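# Place the ceramic mug in the sink without breaking it

## Task

Get the mug into the sink without breaking it: the mug is ceramic, so dropping it more than a few centimetres or knocking it hard counts as failure. At the end, open the gripper and move the robot away so the mug stays in the sink on its own, not held by the robot. The robot must not fall over or be left tilted.

## Robot and tools

ROBOT. A Hello Robot Stretch 3: a two-wheeled base (0.33 m long, 0.34 m wide), a lift on a mast, and one telescoping arm that sticks out to the robot's RIGHT, ending in a wrist with yaw, pitch and roll and a two-finger gripper. The arm cannot reach forward; to move the gripper forward or back you drive the base. The base turns on the spot about the point midway between the drive wheels, 0.05 m behind its front edge; it cannot move sideways. With the arm retracted and the wrist folded, a turn sweeps a 0.28 m radius circle; an unfolded, level wrist reaches beyond that.

FRAMES. Base frame: origin on the floor between the drive wheels, x forward, y left, z up, metres. hand_pose is reported in this frame, at the point where closed fingertips meet; with wrist joints at zero its x axis points up, y back along the arm toward the mast, z toward the rear. Odometry frame is the base frame at scene start; heading is positive to the left, -3.142 to 3.142.

TOOLS.
execute_actions: {"actions": [one action] or [], "cameras": list of "head_camera", "nav_camera", "wrist_camera" or "all"; omitted/null means all, [] means none}. An action may contain:
- "base": exactly one of {"translate_m": d}, a relative drive from the current base position, metres, -1 to 1, forward positive; or {"rotate_rad": d}, a relative turn in place, radians, -3.2 to 3.2, left (counter-clockwise) positive. Relative to where the base last reported itself.
- "joints": a single object of named absolute targets (not offsets): lift_m 0 to 1.1 (arm height on mast); arm_m 0 to 0.52 (extension); wrist_yaw_rad -1.345 to 4.42 (0 along the arm, positive toward robot front, 3.0 folded over base); wrist_pitch_rad -1.57 to 0.451 (0 level, negative fingertips down); wrist_roll_rad -2.911 to 2.911; gripper_m -0.089 to 0.179 (larger is wider; real fingertip gap is about 0.007 less when nearly shut, 0.025 less when wide; zero below 0.007); head_pan_rad -3.953 to 1.73 (0 forward, positive left, -1.57 along the arm); head_tilt_rad -1.53 to 0.419 (negative looks down).
- "contact_limits": {"arm_m": effort percent 1 to 100}; the arm stops with contact_stop when its effort reaches that value. Lower is gentler, but too low stops immediately.
Base and joint motions in one action start together. Unknown keys or out-of-range values cause the whole call to be rejected with no motion. Omitted joints may keep pushing toward earlier targets. Each action lasts at most 15 s. If a result reports a stop, the remaining motion calls in that same reply are skipped.
wait: {"seconds": 0 to 10}; commands nothing and returns state and images.
zoom_image: {"camera": name, "region": [x0, y0, x1, y1]} in pixels of that camera's latest full image, top-left origin, at most 504x504.
finished_scene: {"scene": 1 or 2}; irreversible; the result says whether the task succeeded and gives the next scene's task.

RESULT LINES. base_status/joint_status: "done" (for the base this means the wheels turned the commanded amount, slip included), "off_target" (stopped short, may still push), "contact_stop" (lift or arm hit something firmly, then goes slack until commanded again), "time_out", "torque_fault" (wrist servo overheated from pushing or load; limp for 10 s). on_its_own covers uncommanded joints; "held at" is the held target, not the position. motor_effort: percent of maximum, positive toward higher values, bracketed number is the peak; readings carry fixed and random errors. base_odometry counts wheel turns. turned_by_wheels and turned_by_imu: turn since last result. base_tilt: degrees, forward/right positive, with up to ~4 degrees fixed error. contact_limits line: limit in force, default, maximum. lidar_m: 12 distances in metres, 30-degree sectors starting straight ahead and going counter-clockwise (4th left, 7th behind, 10th right), at 0.17 m height, range 0.15 to 12, "-" is nothing; misses glass and thin legs, parts hidden by the robot. wrist_depth_mm (45 to 1000) and head_depth_mm (280 to 4000): 7x7 grids of median depths from top left; the head image is sideways.

CAMERAS. head_camera (896x504) and nav_camera (672x504 fisheye) move with head pan/tilt; wrist_camera (644x364) rides on the gripper. Calibration values given beforehand are approximate.

GRIPPING. Close to a gripper_m below the mug's width (lower squeezes harder); release by opening at least 0.02 above the touching value. Neither the reading nor "done" proves a grasp; check images and effort. Resend a different value to re-squeeze.

SPEED. Base is fast (0.30 m/s, 1.9 rad/s) only when stowed: lift_m under 0.30, arm_m under 0.03, wrist_yaw_rad above 2.54; otherwise 0.10 m/s and 0.63 rad/s.

AVOID. Fold or unfold the wrist only with lift_m 0.32 to 0.95, wrist_pitch_rad -0.4 and roll near 0; once folded, the lift can go to 0.25. With yaw below -0.4, keep pitch at -0.5 or lower. Lower the mug gently into the sink; set it down rather than dropping it, and do not bump it. Pushing with the gripper above about 0.45 m, repeated pushes after a contact_stop, driving while holding something fixed, or snagging furniture (especially reversing) can tip the robot; undo in small steps, pull the gripper free, and lower lift to about 0.2 if tipped. Loose objects may get nudged occasionally.

Each tool is called as a command line: name --argument value for each argument, lists and objects as JSON in quotes; but a table of rows of numbers goes row by row, as --pt "numbers of a row", without its own name.

## Session

execute_actions --actions '[]'

Scene clock: 0.00 s.
base_odometry: x=+0.000 y=+0.000 heading=+0.000 (m, m, rad; odometry frame)
turned_by_wheels: +0.000 (rad since the last result)
turned_by_imu: +0.000 (rad since the last result)
base_tilt: forward=-0.4 right=-0.9 (deg)
lidar_m: 2.00 2.07 1.95 1.50 1.94 1.82 1.85 1.92 1.51 1.60 2.41 1.93
head_depth_mm: 1921 2198 2150 2170 2212 1632 2161 / 1901 2306 2299 2264 2269 1850 2273 / 1884 2432 2368 2401 2381 1889 2264 / 1887 2450 2512 2494 2484 2437 2432 / 1631 2564 2615 2613 2570 2601 2544 / 1857 2692 2763 2738 2751 2736 2577 / 1828 2680 2816 2777 2727 2688 2524
base_status: not commanded
joint_positions: lift_m=+0.364 arm_m=+0.002 wrist_yaw_rad=+2.980 wrist_pitch_rad=-0.538 wrist_roll_rad=+0.010 gripper_m=+0.037 head_pan_rad=+0.015 head_tilt_rad=-0.006
joint_status: not commanded
motor_effort: left_wheel=+0 right_wheel=+0 lift_m=+20 arm_m=+0 wrist_yaw_rad=+1 wrist_pitch_rad=+4 wrist_roll_rad=+0 gripper_m=+0 head_pan_rad=+0 head_tilt_rad=+2 (%)
hand_pose: x=+0.0123 y=+0.0583 z=+0.3504 quat_wxyz=(+0.244, +0.698, +0.131, +0.661) (m; base frame)
wrist_depth_mm: - - - - - - - / - - - - - - - / 913 - 952 976 990 996 - / 770 756 771 784 795 790 834 / 628 627 676 649 666 659 687 / 540 544 - 573 582 579 582 / 485 - - - 495 499 504
pictures: head_camera (sideways: a quarter turn clockwise sets it upright), nav_camera (sideways: a quarter turn counterclockwise sets it upright), wrist_camera
Images, in order (width x height): head_camera 896x504, nav_camera 672x504, wrist_camera 644x364.

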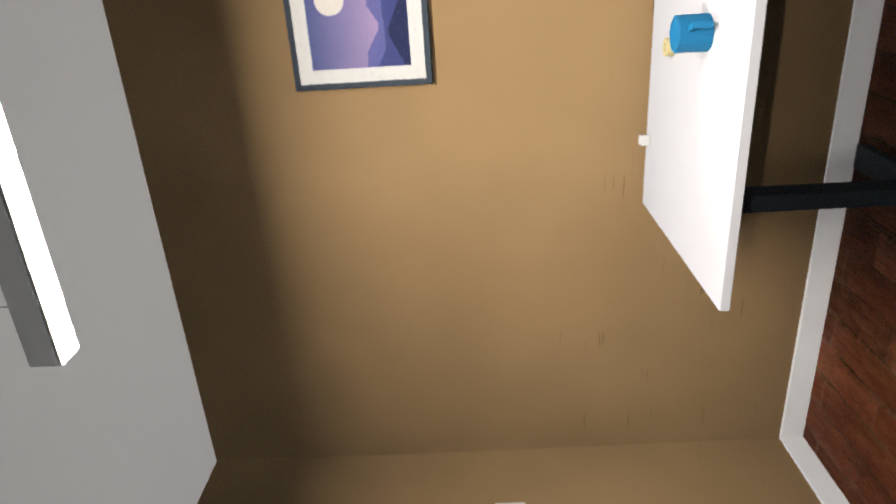

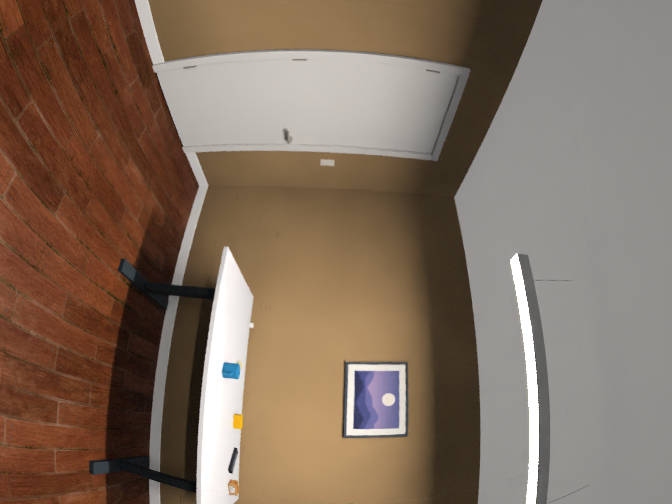

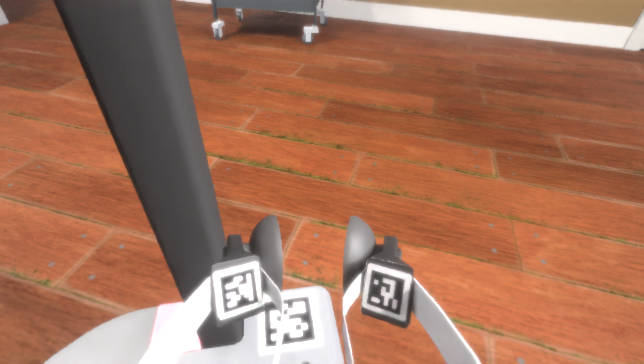

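execute_actions --actions '[{"joints":{"head_pan_rad":-2.2,"head_tilt_rad":-0.4}}]' --cameras '["nav_camera","head_camera"]'

execute_actions --actions '[{"joints":{"head_pan_rad":-3.9}}]' --cameras '["nav_camera","head_camera"]'

Scene clock: 2.53 s.
base_odometry: x=+0.000 y=+0.000 heading=+0.000 (m, m, rad; odometry frame)
turned_by_wheels: +0.000 (rad since the last result)
turned_by_imu: -0.001 (rad since the last result)
base_tilt: forward=-0.3 right=-0.8 (deg)
lidar_m: 2.00 2.08 1.95 1.50 1.94 1.82 1.85 1.93 1.51 1.60 2.42 1.93
head_depth_mm: 1729 1836 1959 2113 2226 1830 1470 / 1657 1786 1919 2060 2173 1845 1485 / 1638 1757 1853 1976 2134 1868 1482 / 1612 1709 1825 1945 2072 1810 1488 / 1572 1670 1723 1764 1949 1798 1496 / 1547 1626 1709 1764 1898 1760 1507 / 1510 1595 1666 1736 1855 1745 1494
base_status: not commanded
joint_positions: lift_m=+0.364 arm_m=+0.002 wrist_yaw_rad=+2.980 wrist_pitch_rad=-0.538 wrist_roll_rad=+0.010 gripper_m=+0.037 head_pan_rad=-2.193 head_tilt_rad=-0.395
joint_status: all done
motor_effort: left_wheel=+0(0) right_wheel=+1(0) lift_m=+20(20) arm_m=+0(0) wrist_yaw_rad=+0(1) wrist_pitch_rad=+4(4) wrist_roll_rad=+0(0) gripper_m=+0(0) head_pan_rad=-5(56) head_tilt_rad=-3(36) (%)
hand_pose: x=+0.0123 y=+0.0583 z=+0.3504 quat_wxyz=(+0.244, +0.698, +0.131, +0.661) (m; base frame)
wrist_depth_mm: - - - - - - - / - - - - - - - / 930 - 968 958 - 960 996 / 774 755 764 794 798 812 813 / 632 635 661 662 664 672 678 / 550 545 - 581 588 567 571 / 493 - - - 493 503 508
pictures: head_camera (sideways: a quarter turn clockwise sets it upright), nav_camera (sideways: a quarter turn counterclockwise sets it upright)
camera_calibration (this result's frames):
head_camera: T_world_to_cam=[[0.240329, 0.245093, -0.93924, 1.23965], [0.790644, -0.610769, 0.0429276, -0.0577588], [-0.563137, -0.752921, -0.340567, 0.403736], [0, 0, 0, 1]] pos_world=[-0.0248985, -0.035126, 1.30431]
nav_camera: T_world_to_cam=[[-0.181656, -0.315776, 0.931282, -1.17352], [-0.831145, 0.555437, 0.0262128, 0.0224392], [-0.525546, -0.769269, -0.363354, 0.437496], [0, 0, 0, 1]] pos_world=[0.0353978, -0.0464813, 1.25126]
Images, in order (width x height): head_camera 896x504, nav_camera 672x504.

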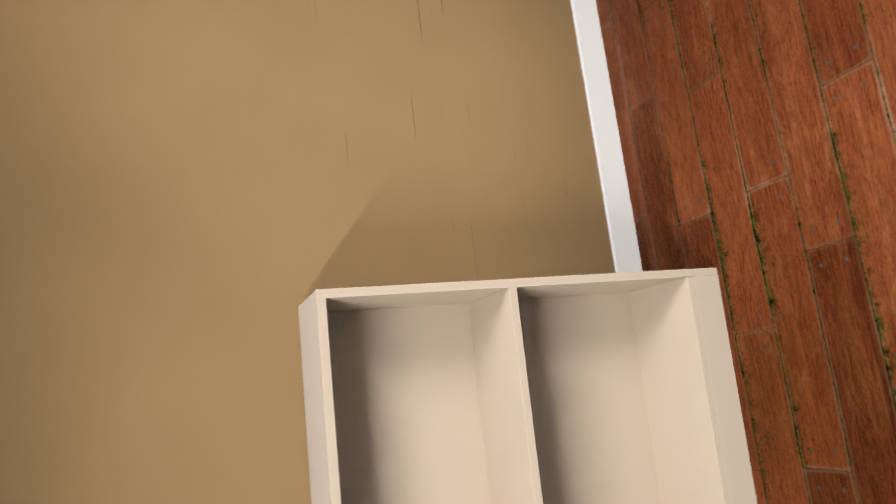

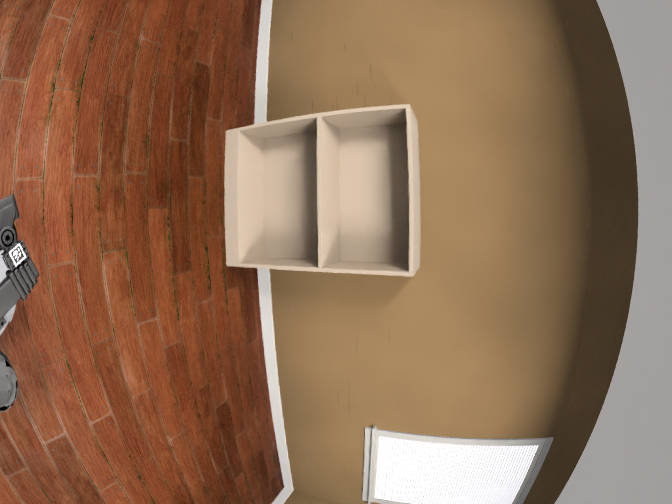

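Scene clock: 3.97 s.
base_odometry: x=+0.000 y=+0.000 heading=+0.000 (m, m, rad; odometry frame)
turned_by_wheels: +0.000 (rad since the last result)
turned_by_imu: +0.000 (rad since the last result)
base_tilt: forward=-0.3 right=-0.8 (deg)
lidar_m: 2.00 2.06 1.95 1.50 1.94 1.82 1.85 1.93 1.51 1.59 2.42 1.92
head_depth_mm: - - - - - - - / - - - - - - - / 2343 2505 2203 2100 2243 1875 1479 / 2280 2406 2235 2026 2162 1870 1494 / 2196 2305 2315 1946 2068 1878 1500 / 2137 2225 2223 1866 1997 1881 1500 / 2040 2183 2214 1790 1898 1870 1505
base_status: not commanded
joint_positions: lift_m=+0.364 arm_m=+0.002 wrist_yaw_rad=+2.980 wrist_pitch_rad=-0.538 wrist_roll_rad=+0.010 gripper_m=+0.037 head_pan_rad=-3.893 head_tilt_rad=-0.395
joint_status: all done
motor_effort: left_wheel=+0(0) right_wheel=+1(1) lift_m=+20(20) arm_m=-1(0) wrist_yaw_rad=+1(1) wrist_pitch_rad=+4(4) wrist_roll_rad=+0(0) gripper_m=+0(1) head_pan_rad=-5(58) head_tilt_rad=-4(4) (%)
hand_pose: x=+0.0123 y=+0.0583 z=+0.3504 quat_wxyz=(+0.244, +0.698, +0.131, +0.661) (m; base frame)
wrist_depth_mm: - - - - - - - / - - - - - - - / 918 - 964 958 970 - - / 755 760 770 797 779 798 809 / 643 637 670 659 661 669 673 / 549 558 - 571 584 575 595 / 495 - - - 494 503 503
pictures: head_camera (sideways: a quarter turn clockwise sets it upright), nav_camera (sideways: a quarter turn counterclockwise sets it upright)
camera_calibration (this result's frames):
head_camera: T_world_to_cam=[[0.212129, -0.269946, -0.939218, 1.23979], [-0.707551, -0.705358, 0.0429253, -0.0486168], [-0.674072, 0.655439, -0.340628, 0.404492], [0, 0, 0, 1]] pos_world=[-0.0247393, 0.035266, 1.30431]
nav_camera: T_world_to_cam=[[-0.289782, 0.220869, 0.931259, -1.17283], [0.657895, 0.752653, 0.0262106, 0.0133588], [-0.695126, 0.620266, -0.363414, 0.438609], [0, 0, 0, 1]] pos_world=[-0.0437663, -0.0230669, 1.25126]
Images, in order (width x height): head_camera 896x504, nav_camera 672x504.

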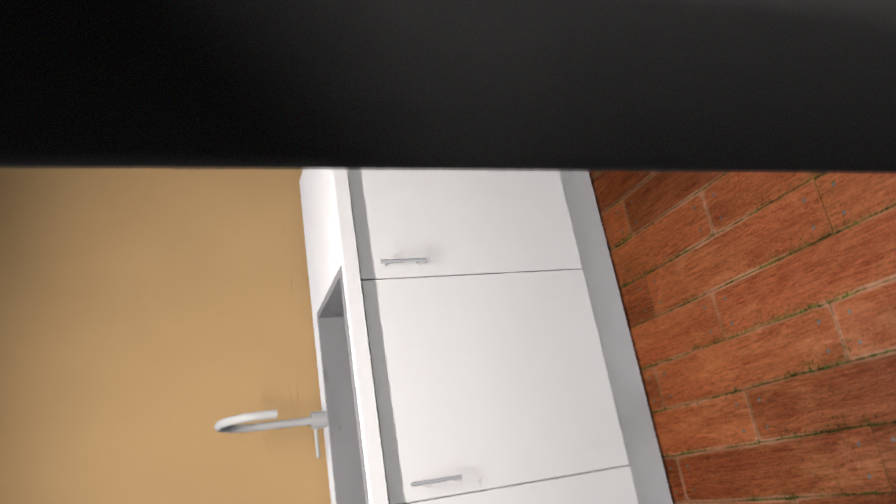

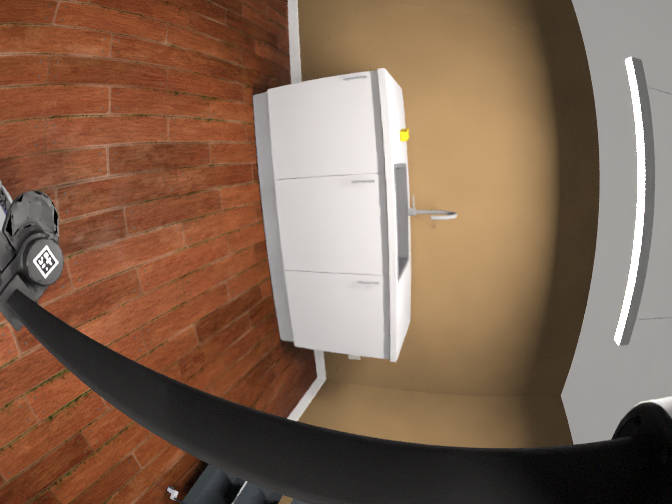

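execute_actions --actions '[{"base":{"rotate_rad":-0.12},"joints":{"lift_m":0.28}}]' --cameras '[]'

execute_actions --actions '[{"base":{"translate_m":1.0},"joints":{"head_pan_rad":-1.57,"head_tilt_rad":-0.7}}]' --cameras '[]'

execute_actions --actions '[{"base":{"rotate_rad":1.19}}]' --cameras '[]'

execute_actions --actions '[{"joints":{"lift_m":0.94,"wrist_pitch_rad":-0.4}}]' --cameras '[]'

execute_actions --actions '[{"joints":{"wrist_yaw_rad":0,"gripper_m":0.175}}]'

Scene clock: 7.03 s.
base_odometry: x=+0.000 y=+0.000 heading=-0.120 (m, m, rad; odometry frame)
turned_by_wheels: -0.120 (rad since the last result)
turned_by_imu: -0.118 (rad since the last result)
base_tilt: forward=-0.3 right=-0.8 (deg)
lidar_m: 2.00 2.14 1.95 1.50 2.04 1.82 1.83 2.02 1.51 1.60 2.20 1.93
head_depth_mm: - - - - - - - / - - - - - - - / 2502 2660 2785 2279 2359 1857 1484 / 2403 2523 2242 2118 2287 1877 1497 / 2295 2430 2291 2028 2167 1876 1494 / 2202 2310 2318 1914 2041 1884 1501 / 2106 2221 2238 1807 1925 1890 1506
base_status: done
joint_positions: lift_m=+0.280 arm_m=+0.002 wrist_yaw_rad=+2.980 wrist_pitch_rad=-0.539 wrist_roll_rad=+0.010 gripper_m=+0.037 head_pan_rad=-3.893 head_tilt_rad=-0.395
joint_status: all done
motor_effort: left_wheel=+2(5) right_wheel=-1(3) lift_m=+16(22) arm_m=+0(1) wrist_yaw_rad=+1(0) wrist_pitch_rad=+4(4) wrist_roll_rad=+0(0) gripper_m=+1(0) head_pan_rad=-5(5) head_tilt_rad=-3(3) (%)
hand_pose: x=+0.0123 y=+0.0583 z=+0.2668 quat_wxyz=(+0.244, +0.698, +0.131, +0.661) (m; base frame)
wrist_depth_mm: - - - - - - - / 953 - - - - - - / 771 - 792 785 803 831 848 / 622 618 641 634 656 656 666 / 521 522 549 553 551 553 559 / 471 - - - 483 481 476 / - - - - 404 417 420
pictures: none
No camera images: the call's "cameras" was empty. Leave "cameras" out to get every camera's image.

Scene clock: 12.13 s.
base_odometry: x=+0.993 y=-0.120 heading=-0.120 (m, m, rad; odometry frame)
turned_by_wheels: +0.000 (rad since the last result)
turned_by_imu: +0.005 (rad since the last result)
base_tilt: forward=-0.4 right=-0.8 (deg)
lidar_m: 1.00 1.68 1.59 1.63 1.94 2.77 2.78 2.17 1.88 2.16 1.23 1.38
head_depth_mm: 1792 1978 2195 2091 1693 1419 1213 / 1842 2039 2276 2101 1708 1416 1228 / 1891 2090 2344 2118 1700 1425 1210 / 1915 2140 2422 2113 1705 1437 1232 / 1980 2196 2460 2138 1710 1428 1232 / 2019 2291 2499 2129 1709 1435 1228 / 2063 2264 2333 2017 1730 1430 1228
base_status: done
joint_positions: lift_m=+0.280 arm_m=+0.002 wrist_yaw_rad=+2.980 wrist_pitch_rad=-0.539 wrist_roll_rad=+0.010 gripper_m=+0.037 head_pan_rad=-1.577 head_tilt_rad=-0.691
joint_status: all done
motor_effort: left_wheel=+1(9) right_wheel=-1(4) lift_m=+16(16) arm_m=+0(0) wrist_yaw_rad=+1(1) wrist_pitch_rad=+4(4) wrist_roll_rad=+0(1) gripper_m=+0(0) head_pan_rad=+5(55) head_tilt_rad=-7(35) (%)
hand_pose: x=+0.0123 y=+0.0583 z=+0.2668 quat_wxyz=(+0.244, +0.698, +0.131, +0.661) (m; base frame)
wrist_depth_mm: - - - - - - - / 983 - - - - - - / 753 - 776 799 816 816 836 / 610 623 639 646 649 665 674 / 526 528 556 556 543 555 553 / 468 - - - 484 474 472 / - - - - 404 415 418
pictures: none
No camera images: the call's "cameras" was empty. Leave "cameras" out to get every camera's image.

Scene clock: 14.07 s.
base_odometry: x=+0.993 y=-0.120 heading=+1.070 (m, m, rad; odometry frame)
turned_by_wheels: +1.190 (rad since the last result)
turned_by_imu: +1.161 (rad since the last result)
base_tilt: forward=-0.3 right=-0.9 (deg)
lidar_m: 1.59 1.67 1.77 2.77 2.82 2.17 1.88 2.06 1.23 1.38 1.00 1.69
head_depth_mm: 1227 1371 1228 929 1608 1419 1218 / 1216 1355 1217 933 1564 1420 1225 / 1199 1331 1236 937 1561 1419 1223 / 1188 1318 1239 908 1572 1426 1222 / 1173 1302 1244 939 825 1431 1234 / 1150 1281 1252 944 828 1424 1225 / 1144 1267 1267 949 808 1404 1225
base_status: done
joint_positions: lift_m=+0.280 arm_m=+0.002 wrist_yaw_rad=+2.980 wrist_pitch_rad=-0.539 wrist_roll_rad=+0.010 gripper_m=+0.037 head_pan_rad=-1.577 head_tilt_rad=-0.692
joint_status: not commanded
motor_effort: left_wheel=-1(8) right_wheel=+2(8) lift_m=+16(16) arm_m=+0(0) wrist_yaw_rad=+1(1) wrist_pitch_rad=+4(4) wrist_roll_rad=+0(0) gripper_m=+0(0) head_pan_rad=+5(5) head_tilt_rad=-5(6) (%)
hand_pose: x=+0.0123 y=+0.0583 z=+0.2668 quat_wxyz=(+0.244, +0.698, +0.131, +0.661) (m; base frame)
wrist_depth_mm: - - - - - - - / 959 - - - - - - / 760 - 791 810 808 819 845 / 607 629 637 643 653 667 678 / 523 528 557 551 550 555 555 / 472 - - - 474 475 475 / - - - - 407 414 416
pictures: none
No camera images: the call's "cameras" was empty. Leave "cameras" out to get every camera's image.

Scene clock: 20.90 s.
base_odometry: x=+0.993 y=-0.120 heading=+1.070 (m, m, rad; odometry frame)
turned_by_wheels: +0.000 (rad since the last result)
turned_by_imu: -0.002 (rad since the last result)
base_tilt: forward=-0.3 right=-0.9 (deg)
lidar_m: 1.59 1.66 1.77 2.77 2.83 2.18 1.88 2.05 1.23 1.38 1.00 1.69
head_depth_mm: 1228 1361 1224 928 - - 1176 / 1214 1342 1216 932 - - 1197 / 1196 1339 1229 937 821 - - / 1182 1317 1238 905 823 - - / 1173 1300 1243 941 804 - 1161 / 1160 1288 1248 947 830 - 1164 / 1150 1270 1263 947 807 1396 1207
base_status: not commanded
joint_positions: lift_m=+0.940 arm_m=+0.002 wrist_yaw_rad=+2.980 wrist_pitch_rad=-0.421 wrist_roll_rad=+0.010 gripper_m=+0.037 head_pan_rad=-1.577 head_tilt_rad=-0.692
joint_status: all done
motor_effort: left_wheel=-1(1) right_wheel=+2(2) lift_m=+24(25) arm_m=+0(0) wrist_yaw_rad=+0(1) wrist_pitch_rad=+7(7) wrist_roll_rad=+0(0) gripper_m=+0(0) head_pan_rad=+5(5) head_tilt_rad=-6(5) (%)
hand_pose: x=+0.0149 y=+0.0746 z=+0.9518 quat_wxyz=(+0.204, +0.704, +0.090, +0.674) (m; base frame)
wrist_depth_mm: - - - - - - - / - - - - - - - / - - - - - - - / - - - - - - - / - - - - - - - / - - - - - - - / - - - - - - -
pictures: none
No camera images: the call's "cameras" was empty. Leave "cameras" out to get every camera's image.

Scene clock: 23.40 s.
base_odometry: x=+0.993 y=-0.120 heading=+1.070 (m, m, rad; odometry frame)
turned_by_wheels: +0.000 (rad since the last result)
turned_by_imu: -0.001 (rad since the last result)
base_tilt: forward=-0.3 right=-0.9 (deg)
lidar_m: 1.59 1.66 1.77 2.77 2.82 2.18 1.89 2.07 1.23 1.38 1.00 1.69
head_depth_mm: 1226 1367 1231 935 - - - / 1217 1346 1219 934 - - - / 1196 1338 1222 936 - - - / 1188 1321 1243 909 - - 1206 / 1170 1294 1242 938 825 1388 1226 / 1155 1276 1251 945 830 1426 1232 / 1144 1266 1257 947 808 1391 1222
base_status: not commanded
joint_positions: lift_m=+0.940 arm_m=+0.002 wrist_yaw_rad=+0.002 wrist_pitch_rad=-0.421 wrist_roll_rad=+0.010 gripper_m=+0.175 head_pan_rad=-1.577 head_tilt_rad=-0.692
joint_status: all done
motor_effort: left_wheel=-1(2) right_wheel=+1(1) lift_m=+24(24) arm_m=+0(0) wrist_yaw_rad=-2(3) wrist_pitch_rad=+7(7) wrist_roll_rad=+0(0) gripper_m=+0(84) head_pan_rad=+5(5) head_tilt_rad=-5(6) (%)
hand_pose: x=-0.0211 y=-0.3706 z=+0.9518 quat_wxyz=(+0.688, +0.148, -0.695, -0.148) (m; base frame)
wrist_depth_mm: - - - - - - - / - - - - - - - / - 846 882 878 880 916 929 / 648 634 655 660 685 672 699 / 519 525 523 531 539 554 550 / - - - - - - - / - - - - - - -
pictures: head_camera (sideways: a quarter turn clockwise sets it upright), nav_camera (sideways: a quarter turn counterclockwise sets it upright), wrist_camera
camera_calibration (this result's frames):
head_camera: T_world_to_cam=[[0.0561489, 0.598658, -0.799034, 1.0579], [0.998138, -0.0527678, 0.030605, -0.0429676], [-0.0238414, -0.799265, -0.600506, 0.738675], [0, 0, 0, 1]] pos_world=[0.00109844, -0.0451935, 1.2902]
nav_camera: T_world_to_cam=[[0.0325969, -0.619114, 0.784624, -0.983562], [-0.999335, -0.0330114, 0.015469, 0.0374605], [0.0163245, -0.784607, -0.619779, 0.767836], [0, 0, 0, 1]] pos_world=[0.0569621, -0.00525127, 1.24704]
wrist_camera: T_world_to_cam=[[-0.999004, 0.0134985, 0.0425392, -0.0649958], [-0.0288429, 0.532088, -0.846198, 1.03818], [-0.034057, -0.846581, -0.531169, 0.358419], [0, 0, 0, 1]] pos_world=[-0.0227804, -0.248093, 1.07165]
Images, in order (width x height): head_camera 896x504, nav_camera 672x504, wrist_camera 644x364.

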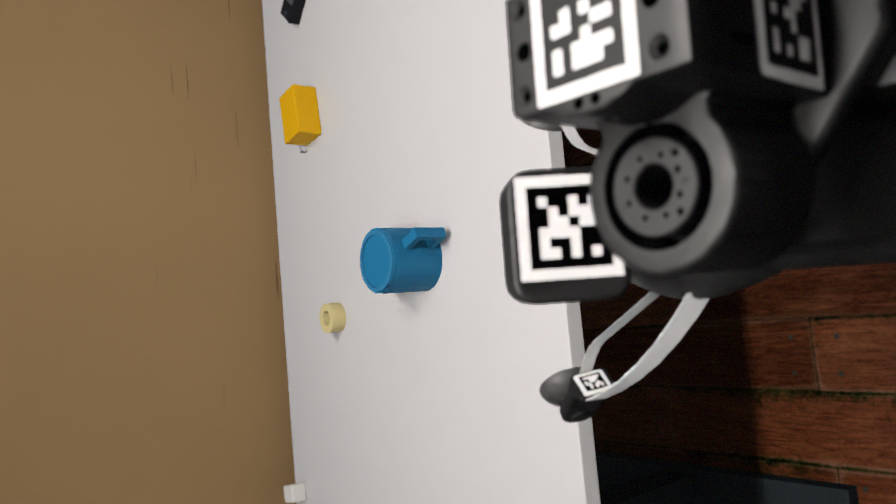

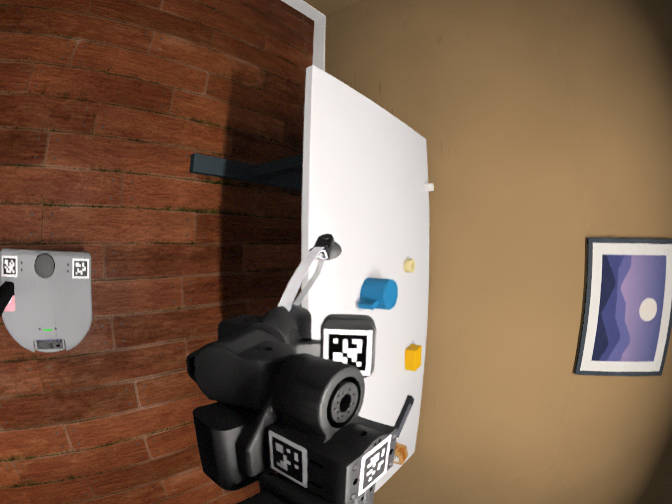

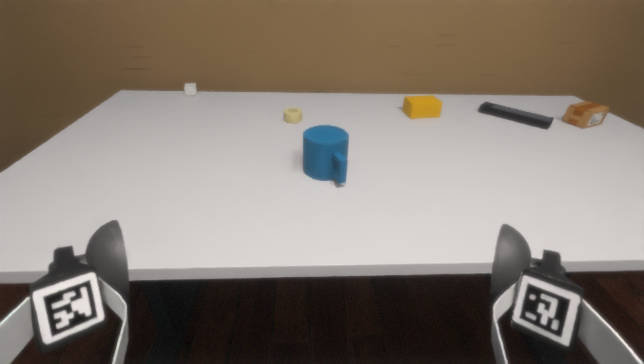

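execute_actions --actions '[{"joints":{"lift_m":1.03,"wrist_pitch_rad":-0.9,"arm_m":0.42}}]'

Scene clock: 28.20 s.
base_odometry: x=+0.993 y=-0.120 heading=+1.070 (m, m, rad; odometry frame)
turned_by_wheels: +0.000 (rad since the last result)
turned_by_imu: -0.001 (rad since the last result)
base_tilt: forward=-0.3 right=-0.9 (deg)
lidar_m: 1.59 1.67 1.77 2.77 2.83 2.18 1.88 2.06 1.23 1.38 1.00 1.69
head_depth_mm: 1179 1415 1217 927 1597 1422 1217 / - 1373 1217 934 1573 1423 1213 / - 1356 1198 933 1580 1419 1222 / - - 1187 905 1577 1428 1219 / 1161 1290 1194 936 824 1429 1227 / 1156 1274 1250 943 826 1434 1220 / 1139 1258 1259 950 807 1397 1231
base_status: not commanded
joint_positions: lift_m=+1.030 arm_m=+0.420 wrist_yaw_rad=+0.001 wrist_pitch_rad=-0.905 wrist_roll_rad=+0.010 gripper_m=+0.175 head_pan_rad=-1.577 head_tilt_rad=-0.692
joint_status: all done
motor_effort: left_wheel=-1(1) right_wheel=+2(1) lift_m=+24(21) arm_m=+3(2) wrist_yaw_rad=+0(1) wrist_pitch_rad=+1(8) wrist_roll_rad=+0(0) gripper_m=+1(0) head_pan_rad=+5(4) head_tilt_rad=-5(5) (%)
hand_pose: x=-0.0215 y=-0.7040 z=+0.9521 quat_wxyz=(+0.633, +0.308, -0.639, -0.311) (m; base frame)
wrist_depth_mm: 598 609 607 634 638 606 627 / 532 543 549 563 568 574 575 / 485 482 495 503 508 512 529 / 440 449 456 374 469 470 470 / 410 416 420 410 424 430 434 / - 381 383 391 395 396 402 / 346 355 360 361 367 367 377
pictures: head_camera (sideways: a quarter turn clockwise sets it upright), nav_camera (sideways: a quarter turn counterclockwise sets it upright), wrist_camera
camera_calibration (this result's frames):
head_camera: T_world_to_cam=[[0.0561489, 0.598658, -0.799034, 1.0579], [0.998138, -0.0527678, 0.030605, -0.0429676], [-0.0238414, -0.799265, -0.600506, 0.738675], [0, 0, 0, 1]] pos_world=[0.00109844, -0.0451935, 1.2902]
nav_camera: T_world_to_cam=[[0.0325969, -0.619114, 0.784624, -0.983562], [-0.999335, -0.0330114, 0.015469, 0.0374605], [0.0163245, -0.784607, -0.619779, 0.767836], [0, 0, 0, 1]] pos_world=[0.0569621, -0.00525126, 1.24704]
wrist_camera: T_world_to_cam=[[-0.99897, -0.00624105, 0.0449473, -0.07714], [-0.0279544, 0.864876, -0.501207, 1.12161], [-0.0357458, -0.501947, -0.864159, 0.635932], [0, 0, 0, 1]] pos_world=[-0.0229746, -0.651335, 1.11517]
Images, in order (width x height): head_camera 896x504, nav_camera 672x504, wrist_camera 644x364.

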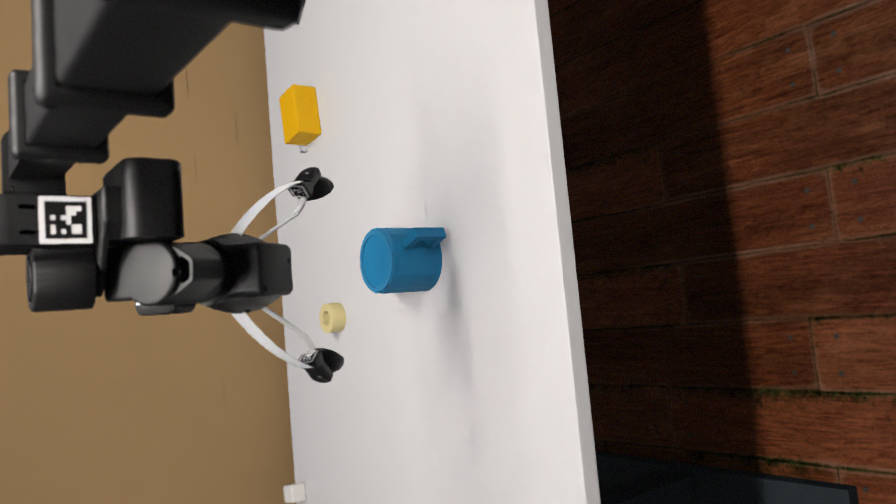

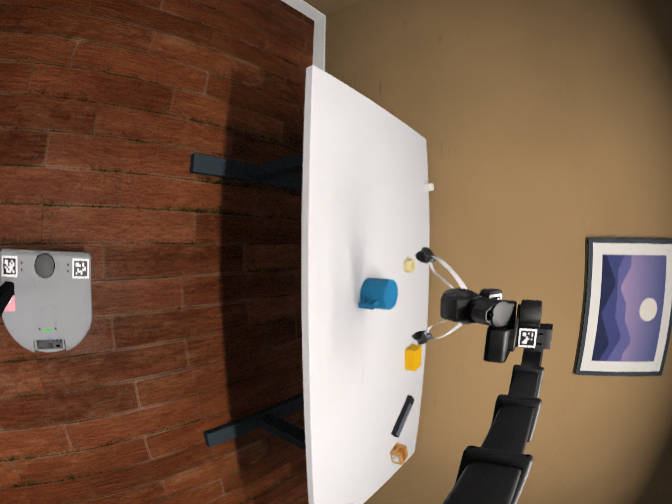

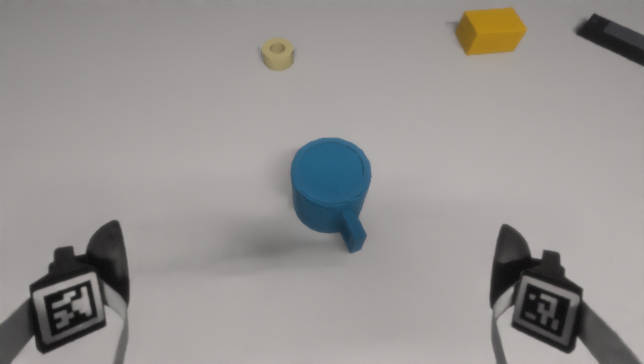

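execute_actions --actions '[{"base":{"translate_m":-0.018},"joints":{"wrist_pitch_rad":-0.78,"arm_m":0.515,"lift_m":0.93}}]' --cameras '[]'

execute_actions --actions '[{"joints":{"lift_m":0.855}}]'

Scene clock: 30.73 s.
base_odometry: x=+0.984 y=-0.135 heading=+1.070 (m, m, rad; odometry frame)
turned_by_wheels: +0.000 (rad since the last result)
turned_by_imu: -0.001 (rad since the last result)
base_tilt: forward=-0.4 right=-0.8 (deg)
lidar_m: 1.61 1.68 1.78 2.77 2.82 2.16 1.87 2.07 1.22 1.38 1.01 1.71
head_depth_mm: 1227 1366 1339 - 1606 1419 1214 / 1208 1304 - 927 1567 1423 1212 / 1196 - 1196 932 1565 1427 1223 / 1175 - 1162 905 1570 1431 1222 / 1164 1298 1239 940 824 1418 1225 / 1159 1286 1252 947 826 1436 1227 / 1145 1262 1258 949 805 1396 1235
base_status: done
joint_positions: lift_m=+0.930 arm_m=+0.515 wrist_yaw_rad=+0.001 wrist_pitch_rad=-0.796 wrist_roll_rad=+0.010 gripper_m=+0.175 head_pan_rad=-1.577 head_tilt_rad=-0.692
joint_status: all done
motor_effort: left_wheel=-2(4) right_wheel=+2(3) lift_m=+16(28) arm_m=+3(4) wrist_yaw_rad=+0(0) wrist_pitch_rad=+6(7) wrist_roll_rad=+0(0) gripper_m=+0(1) head_pan_rad=+4(5) head_tilt_rad=-6(5) (%)
hand_pose: x=-0.0215 y=-0.8218 z=+0.8691 quat_wxyz=(+0.649, +0.273, -0.655, -0.276) (m; base frame)
wrist_depth_mm: 541 557 561 574 576 596 602 / 463 471 473 492 495 476 515 / 409 418 421 427 433 439 443 / 368 370 370 382 383 389 390 / 329 332 335 252 343 349 353 / - 303 299 230 312 314 321 / 272 276 278 238 286 283 292
pictures: none
No camera images: the call's "cameras" was empty. Leave "cameras" out to get every camera's image.

Scene clock: 32.23 s.
base_odometry: x=+0.984 y=-0.135 heading=+1.070 (m, m, rad; odometry frame)
turned_by_wheels: +0.000 (rad since the last result)
turned_by_imu: +0.000 (rad since the last result)
base_tilt: forward=-0.3 right=-0.8 (deg)
lidar_m: 1.61 1.68 1.78 2.77 2.83 2.15 1.87 2.06 1.22 1.38 1.01 1.70
head_depth_mm: 1224 1368 1223 958 - - 1193 / 1212 1346 1238 - 1574 1430 1214 / 1198 1321 - 932 1574 1422 1228 / 1186 1283 - 908 1578 1420 1227 / 1170 1295 1245 921 826 1427 1231 / 1162 1274 1250 943 829 1432 1232 / 1140 1263 1252 950 804 1396 1220
base_status: not commanded
joint_positions: lift_m=+0.855 arm_m=+0.515 wrist_yaw_rad=+0.001 wrist_pitch_rad=-0.796 wrist_roll_rad=+0.010 gripper_m=+0.175 head_pan_rad=-1.577 head_tilt_rad=-0.692
joint_status: all done
motor_effort: left_wheel=-1(1) right_wheel=+2(2) lift_m=+16(11) arm_m=+3(3) wrist_yaw_rad=+0(0) wrist_pitch_rad=+6(5) wrist_roll_rad=+0(1) gripper_m=+0(0) head_pan_rad=+4(5) head_tilt_rad=-6(5) (%)
hand_pose: x=-0.0215 y=-0.8218 z=+0.7941 quat_wxyz=(+0.649, +0.273, -0.655, -0.275) (m; base frame)
wrist_depth_mm: 407 413 411 429 437 420 425 / 351 355 361 365 370 379 381 / 308 311 317 322 324 327 333 / 275 278 274 186 289 291 295 / 248 251 244 168 254 262 263 / - 229 227 158 234 237 240 / 203 209 211 206 211 215 220
pictures: head_camera (sideways: a quarter turn clockwise sets it upright), nav_camera (sideways: a quarter turn counterclockwise sets it upright), wrist_camera
camera_calibration (this result's frames):
head_camera: T_world_to_cam=[[0.056149, 0.598658, -0.799034, 1.0579], [0.998138, -0.0527679, 0.030605, -0.0429676], [-0.0238414, -0.799265, -0.600506, 0.738675], [0, 0, 0, 1]] pos_world=[0.00109844, -0.0451935, 1.2902]
nav_camera: T_world_to_cam=[[0.0325968, -0.619114, 0.784624, -0.983562], [-0.999335, -0.0330113, 0.015469, 0.0374605], [0.0163244, -0.784607, -0.619779, 0.767836], [0, 0, 0, 1]] pos_world=[0.0569621, -0.00525128, 1.24704]
wrist_camera: T_world_to_cam=[[-0.998972, -0.00139932, 0.0453088, -0.0670547], [-0.0279975, 0.805138, -0.592426, 1.16757], [-0.0356508, -0.593086, -0.80435, 0.317877], [0, 0, 0, 1]] pos_world=[-0.022964, -0.751624, 0.950424]
Images, in order (width x height): head_camera 896x504, nav_camera 672x504, wrist_camera 644x364.

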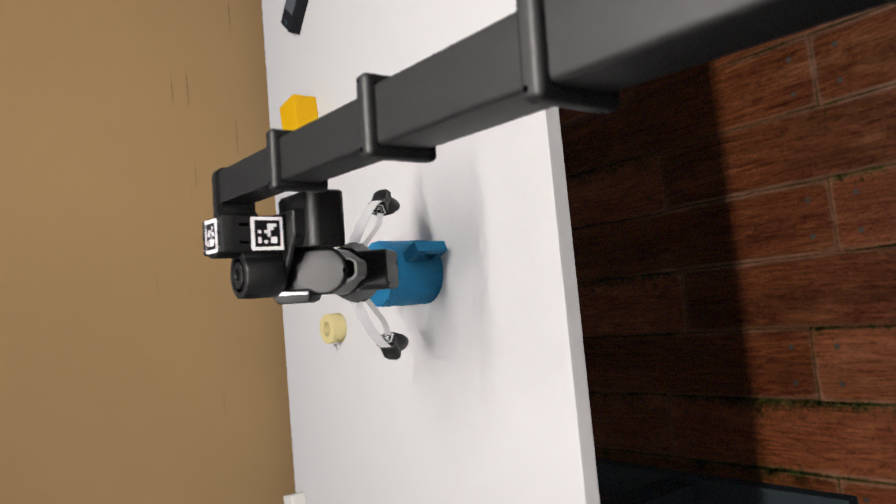

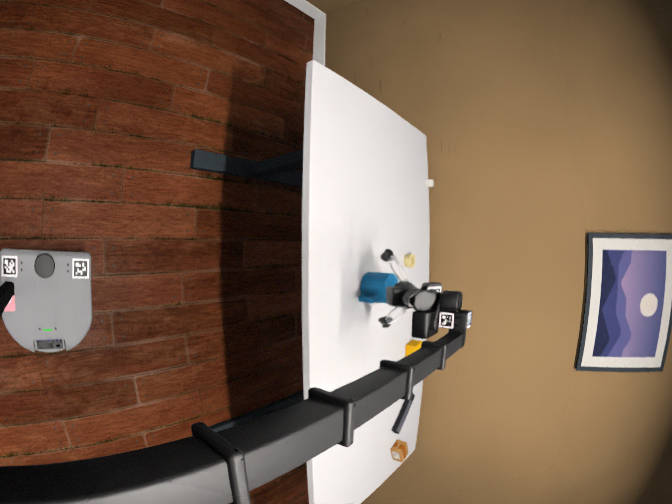

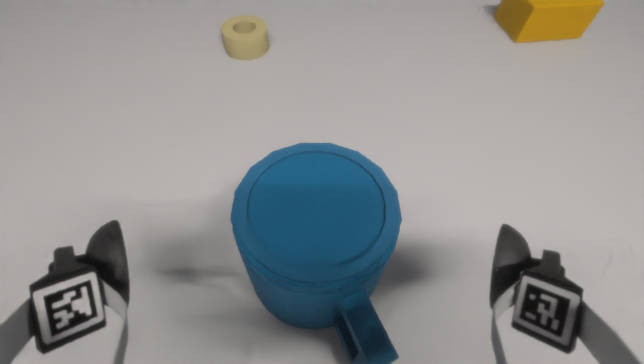

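execute_actions --actions '[{"joints":{"lift_m":0.82,"arm_m":0.52}}]' --cameras '[]'

execute_actions --actions '[{"joints":{"gripper_m":0.02}}]' --cameras '["wrist_camera"]'

execute_actions --actions '[{"joints":{"lift_m":0.88}}]'

Scene clock: 33.83 s.
base_odometry: x=+0.984 y=-0.135 heading=+1.070 (m, m, rad; odometry frame)
turned_by_wheels: +0.000 (rad since the last result)
turned_by_imu: +0.000 (rad since the last result)
base_tilt: forward=-0.4 right=-0.8 (deg)
lidar_m: 1.61 1.68 1.78 2.77 2.82 2.16 1.87 2.06 1.22 1.38 1.01 1.71
head_depth_mm: 1233 1366 1219 926 - - 1176 / 1217 1350 1226 - 1595 1389 1215 / 1196 1325 1237 903 1572 1433 1224 / 1184 1308 - 903 1564 1430 1230 / 1171 1298 1250 927 824 1439 1229 / 1161 1278 1248 946 828 1434 1223 / 1138 1269 1258 947 805 1402 1232
base_status: not commanded
joint_positions: lift_m=+0.820 arm_m=+0.520 wrist_yaw_rad=+0.001 wrist_pitch_rad=-0.796 wrist_roll_rad=+0.010 gripper_m=+0.175 head_pan_rad=-1.577 head_tilt_rad=-0.692
joint_status: all done
motor_effort: left_wheel=-1(1) right_wheel=+2(1) lift_m=+16(14) arm_m=+3(4) wrist_yaw_rad=+0(0) wrist_pitch_rad=+6(6) wrist_roll_rad=+0(0) gripper_m=+1(0) head_pan_rad=+5(5) head_tilt_rad=-7(6) (%)
hand_pose: x=-0.0215 y=-0.8268 z=+0.7591 quat_wxyz=(+0.649, +0.273, -0.655, -0.275) (m; base frame)
wrist_depth_mm: 341 349 341 366 369 375 379 / 298 300 304 308 315 320 325 / 260 264 261 161 276 279 283 / 233 235 145 143 150 244 250 / 211 213 133 129 210 224 223 / - 193 191 133 195 199 203 / 173 176 178 175 175 180 186
pictures: none
No camera images: the call's "cameras" was empty. Leave "cameras" out to get every camera's image.

Scene clock: 35.87 s.
base_odometry: x=+0.984 y=-0.135 heading=+1.070 (m, m, rad; odometry frame)
turned_by_wheels: +0.000 (rad since the last result)
turned_by_imu: -0.001 (rad since the last result)
base_tilt: forward=-0.3 right=-0.8 (deg)
lidar_m: 1.61 1.69 1.78 2.76 2.83 2.15 1.87 2.06 1.22 1.38 1.01 1.71
head_depth_mm: 1223 1365 1221 928 - - 1181 / 1211 1354 1221 - 1602 1386 1220 / 1196 1333 1238 917 1578 1415 1222 / 1188 1308 - 906 1576 1429 1223 / 1172 1302 1248 934 826 1438 1222 / 1152 1286 1255 943 825 1433 1227 / 1143 1267 1251 943 806 1388 1227
base_status: not commanded
joint_positions: lift_m=+0.820 arm_m=+0.520 wrist_yaw_rad=-0.001 wrist_pitch_rad=-0.797 wrist_roll_rad=+0.010 gripper_m=+0.021 head_pan_rad=-1.577 head_tilt_rad=-0.692
joint_status: all done
motor_effort: left_wheel=-2(2) right_wheel=+3(3) lift_m=+17(17) arm_m=+3(2) wrist_yaw_rad=+2(2) wrist_pitch_rad=+6(6) wrist_roll_rad=+0(0) gripper_m=-24(97) head_pan_rad=+5(4) head_tilt_rad=-6(6) (%)
hand_pose: x=-0.0217 y=-0.8264 z=+0.7587 quat_wxyz=(+0.648, +0.273, -0.655, -0.277) (m; base frame)
wrist_depth_mm: 339 347 341 361 367 373 381 / 296 300 303 308 311 318 324 / 259 263 258 159 272 276 282 / 232 235 142 140 148 246 250 / 209 212 128 125 142 220 222 / 191 191 171 132 134 201 201 / 176 176 177 175 175 184 184
pictures: wrist_camera
camera_calibration (this result's frames):
wrist_camera: T_world_to_cam=[[-0.998973, 0.0000215343, 0.0453069, -0.0645278], [-0.0267841, 0.806265, -0.590948, 1.1502], [-0.0365421, -0.591555, -0.805436, 0.288762], [0, 0, 0, 1]] pos_world=[-0.0231024, -0.756548, 0.915213]
Images, in order (width x height): wrist_camera 644x364.

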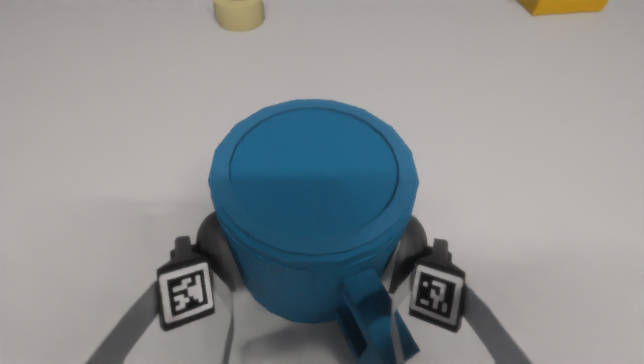

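Scene clock: 37.23 s.
base_odometry: x=+0.984 y=-0.135 heading=+1.070 (m, m, rad; odometry frame)
turned_by_wheels: +0.000 (rad since the last result)
turned_by_imu: +0.000 (rad since the last result)
base_tilt: forward=-0.3 right=-0.8 (deg)
lidar_m: 1.61 1.69 1.78 2.77 2.83 2.16 1.87 2.05 1.22 1.38 1.00 1.71
head_depth_mm: 1228 1361 1211 991 - 1378 1215 / 1213 1349 1346 872 1600 1425 1217 / 1201 1300 1177 934 1561 1419 1228 / 1184 1274 - 905 1573 1425 1222 / 1175 1299 1240 938 824 1426 1227 / 1158 1279 1251 946 828 1429 1232 / 1143 1271 1260 948 805 1403 1235
base_status: not commanded
joint_positions: lift_m=+0.880 arm_m=+0.520 wrist_yaw_rad=-0.001 wrist_pitch_rad=-0.807 wrist_roll_rad=+0.010 gripper_m=+0.027 head_pan_rad=-1.577 head_tilt_rad=-0.692
joint_status: all done
on_its_own: gripper_m is held at +0.026, not at your +0.020, by its stall guard, which is still easing
motor_effort: left_wheel=-2(2) right_wheel=+2(2) lift_m=+25(26) arm_m=+3(3) wrist_yaw_rad=+2(1) wrist_pitch_rad=+10(11) wrist_roll_rad=+0(0) gripper_m=-22(23) head_pan_rad=+4(4) head_tilt_rad=-6(7) (%)
hand_pose: x=-0.0217 y=-0.8244 z=+0.8166 quat_wxyz=(+0.647, +0.276, -0.653, -0.280) (m; base frame)
wrist_depth_mm: 434 446 453 467 469 430 471 / 379 382 389 398 403 412 413 / 335 340 332 162 354 360 362 / 298 305 143 142 151 320 320 / 271 271 128 125 144 287 290 / 245 250 160 133 134 258 262 / 227 227 231 225 228 238 240
pictures: head_camera (sideways: a quarter turn clockwise sets it upright), nav_camera (sideways: a quarter turn counterclockwise sets it upright), wrist_camera
camera_calibration (this result's frames):
head_camera: T_world_to_cam=[[0.0561487, 0.598658, -0.799034, 1.0579], [0.998138, -0.0527676, 0.030605, -0.0429676], [-0.0238412, -0.799265, -0.600506, 0.738675], [0, 0, 0, 1]] pos_world=[0.00109845, -0.0451935, 1.2902]
nav_camera: T_world_to_cam=[[0.032597, -0.619114, 0.784624, -0.983562], [-0.999335, -0.0330117, 0.015469, 0.0374605], [0.0163247, -0.784607, -0.619779, 0.767836], [0, 0, 0, 1]] pos_world=[0.0569621, -0.00525126, 1.24704]
wrist_camera: T_world_to_cam=[[-0.998974, -0.000425129, 0.0452952, -0.0675065], [-0.0267806, 0.812019, -0.583016, 1.18109], [-0.0365328, -0.583631, -0.811197, 0.347781], [0, 0, 0, 1]] pos_world=[-0.0231017, -0.756118, 0.973769]
Images, in order (width x height): head_camera 896x504, nav_camera 672x504, wrist_camera 644x364.

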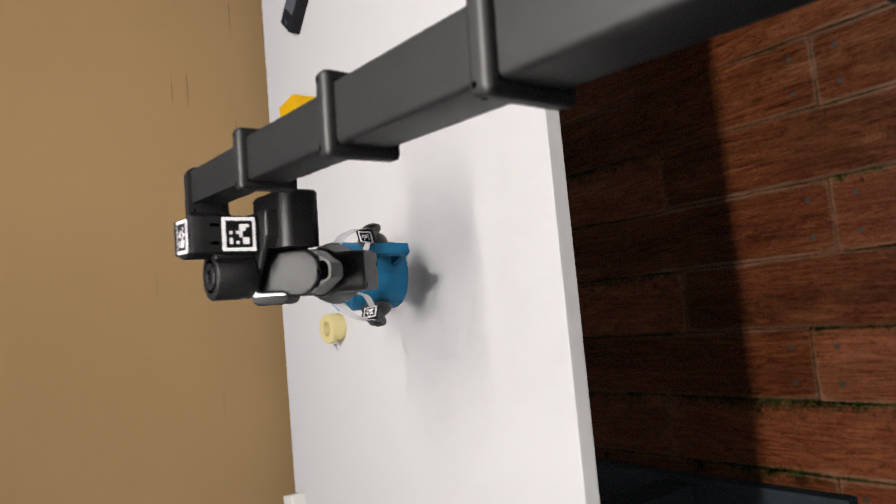

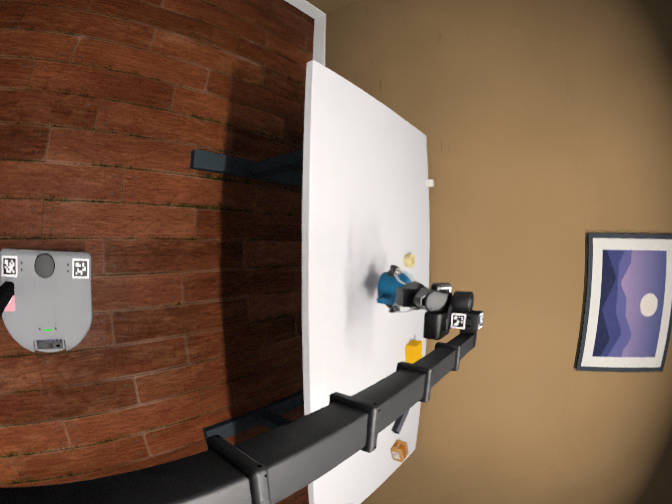

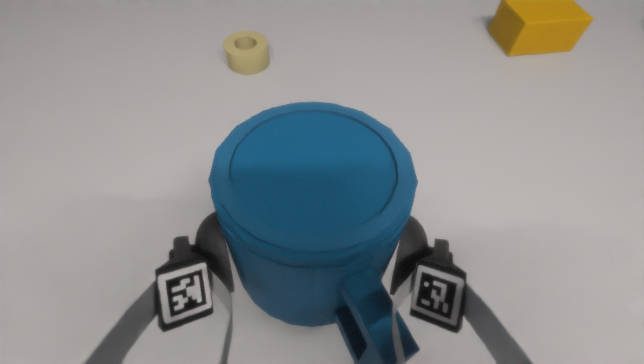

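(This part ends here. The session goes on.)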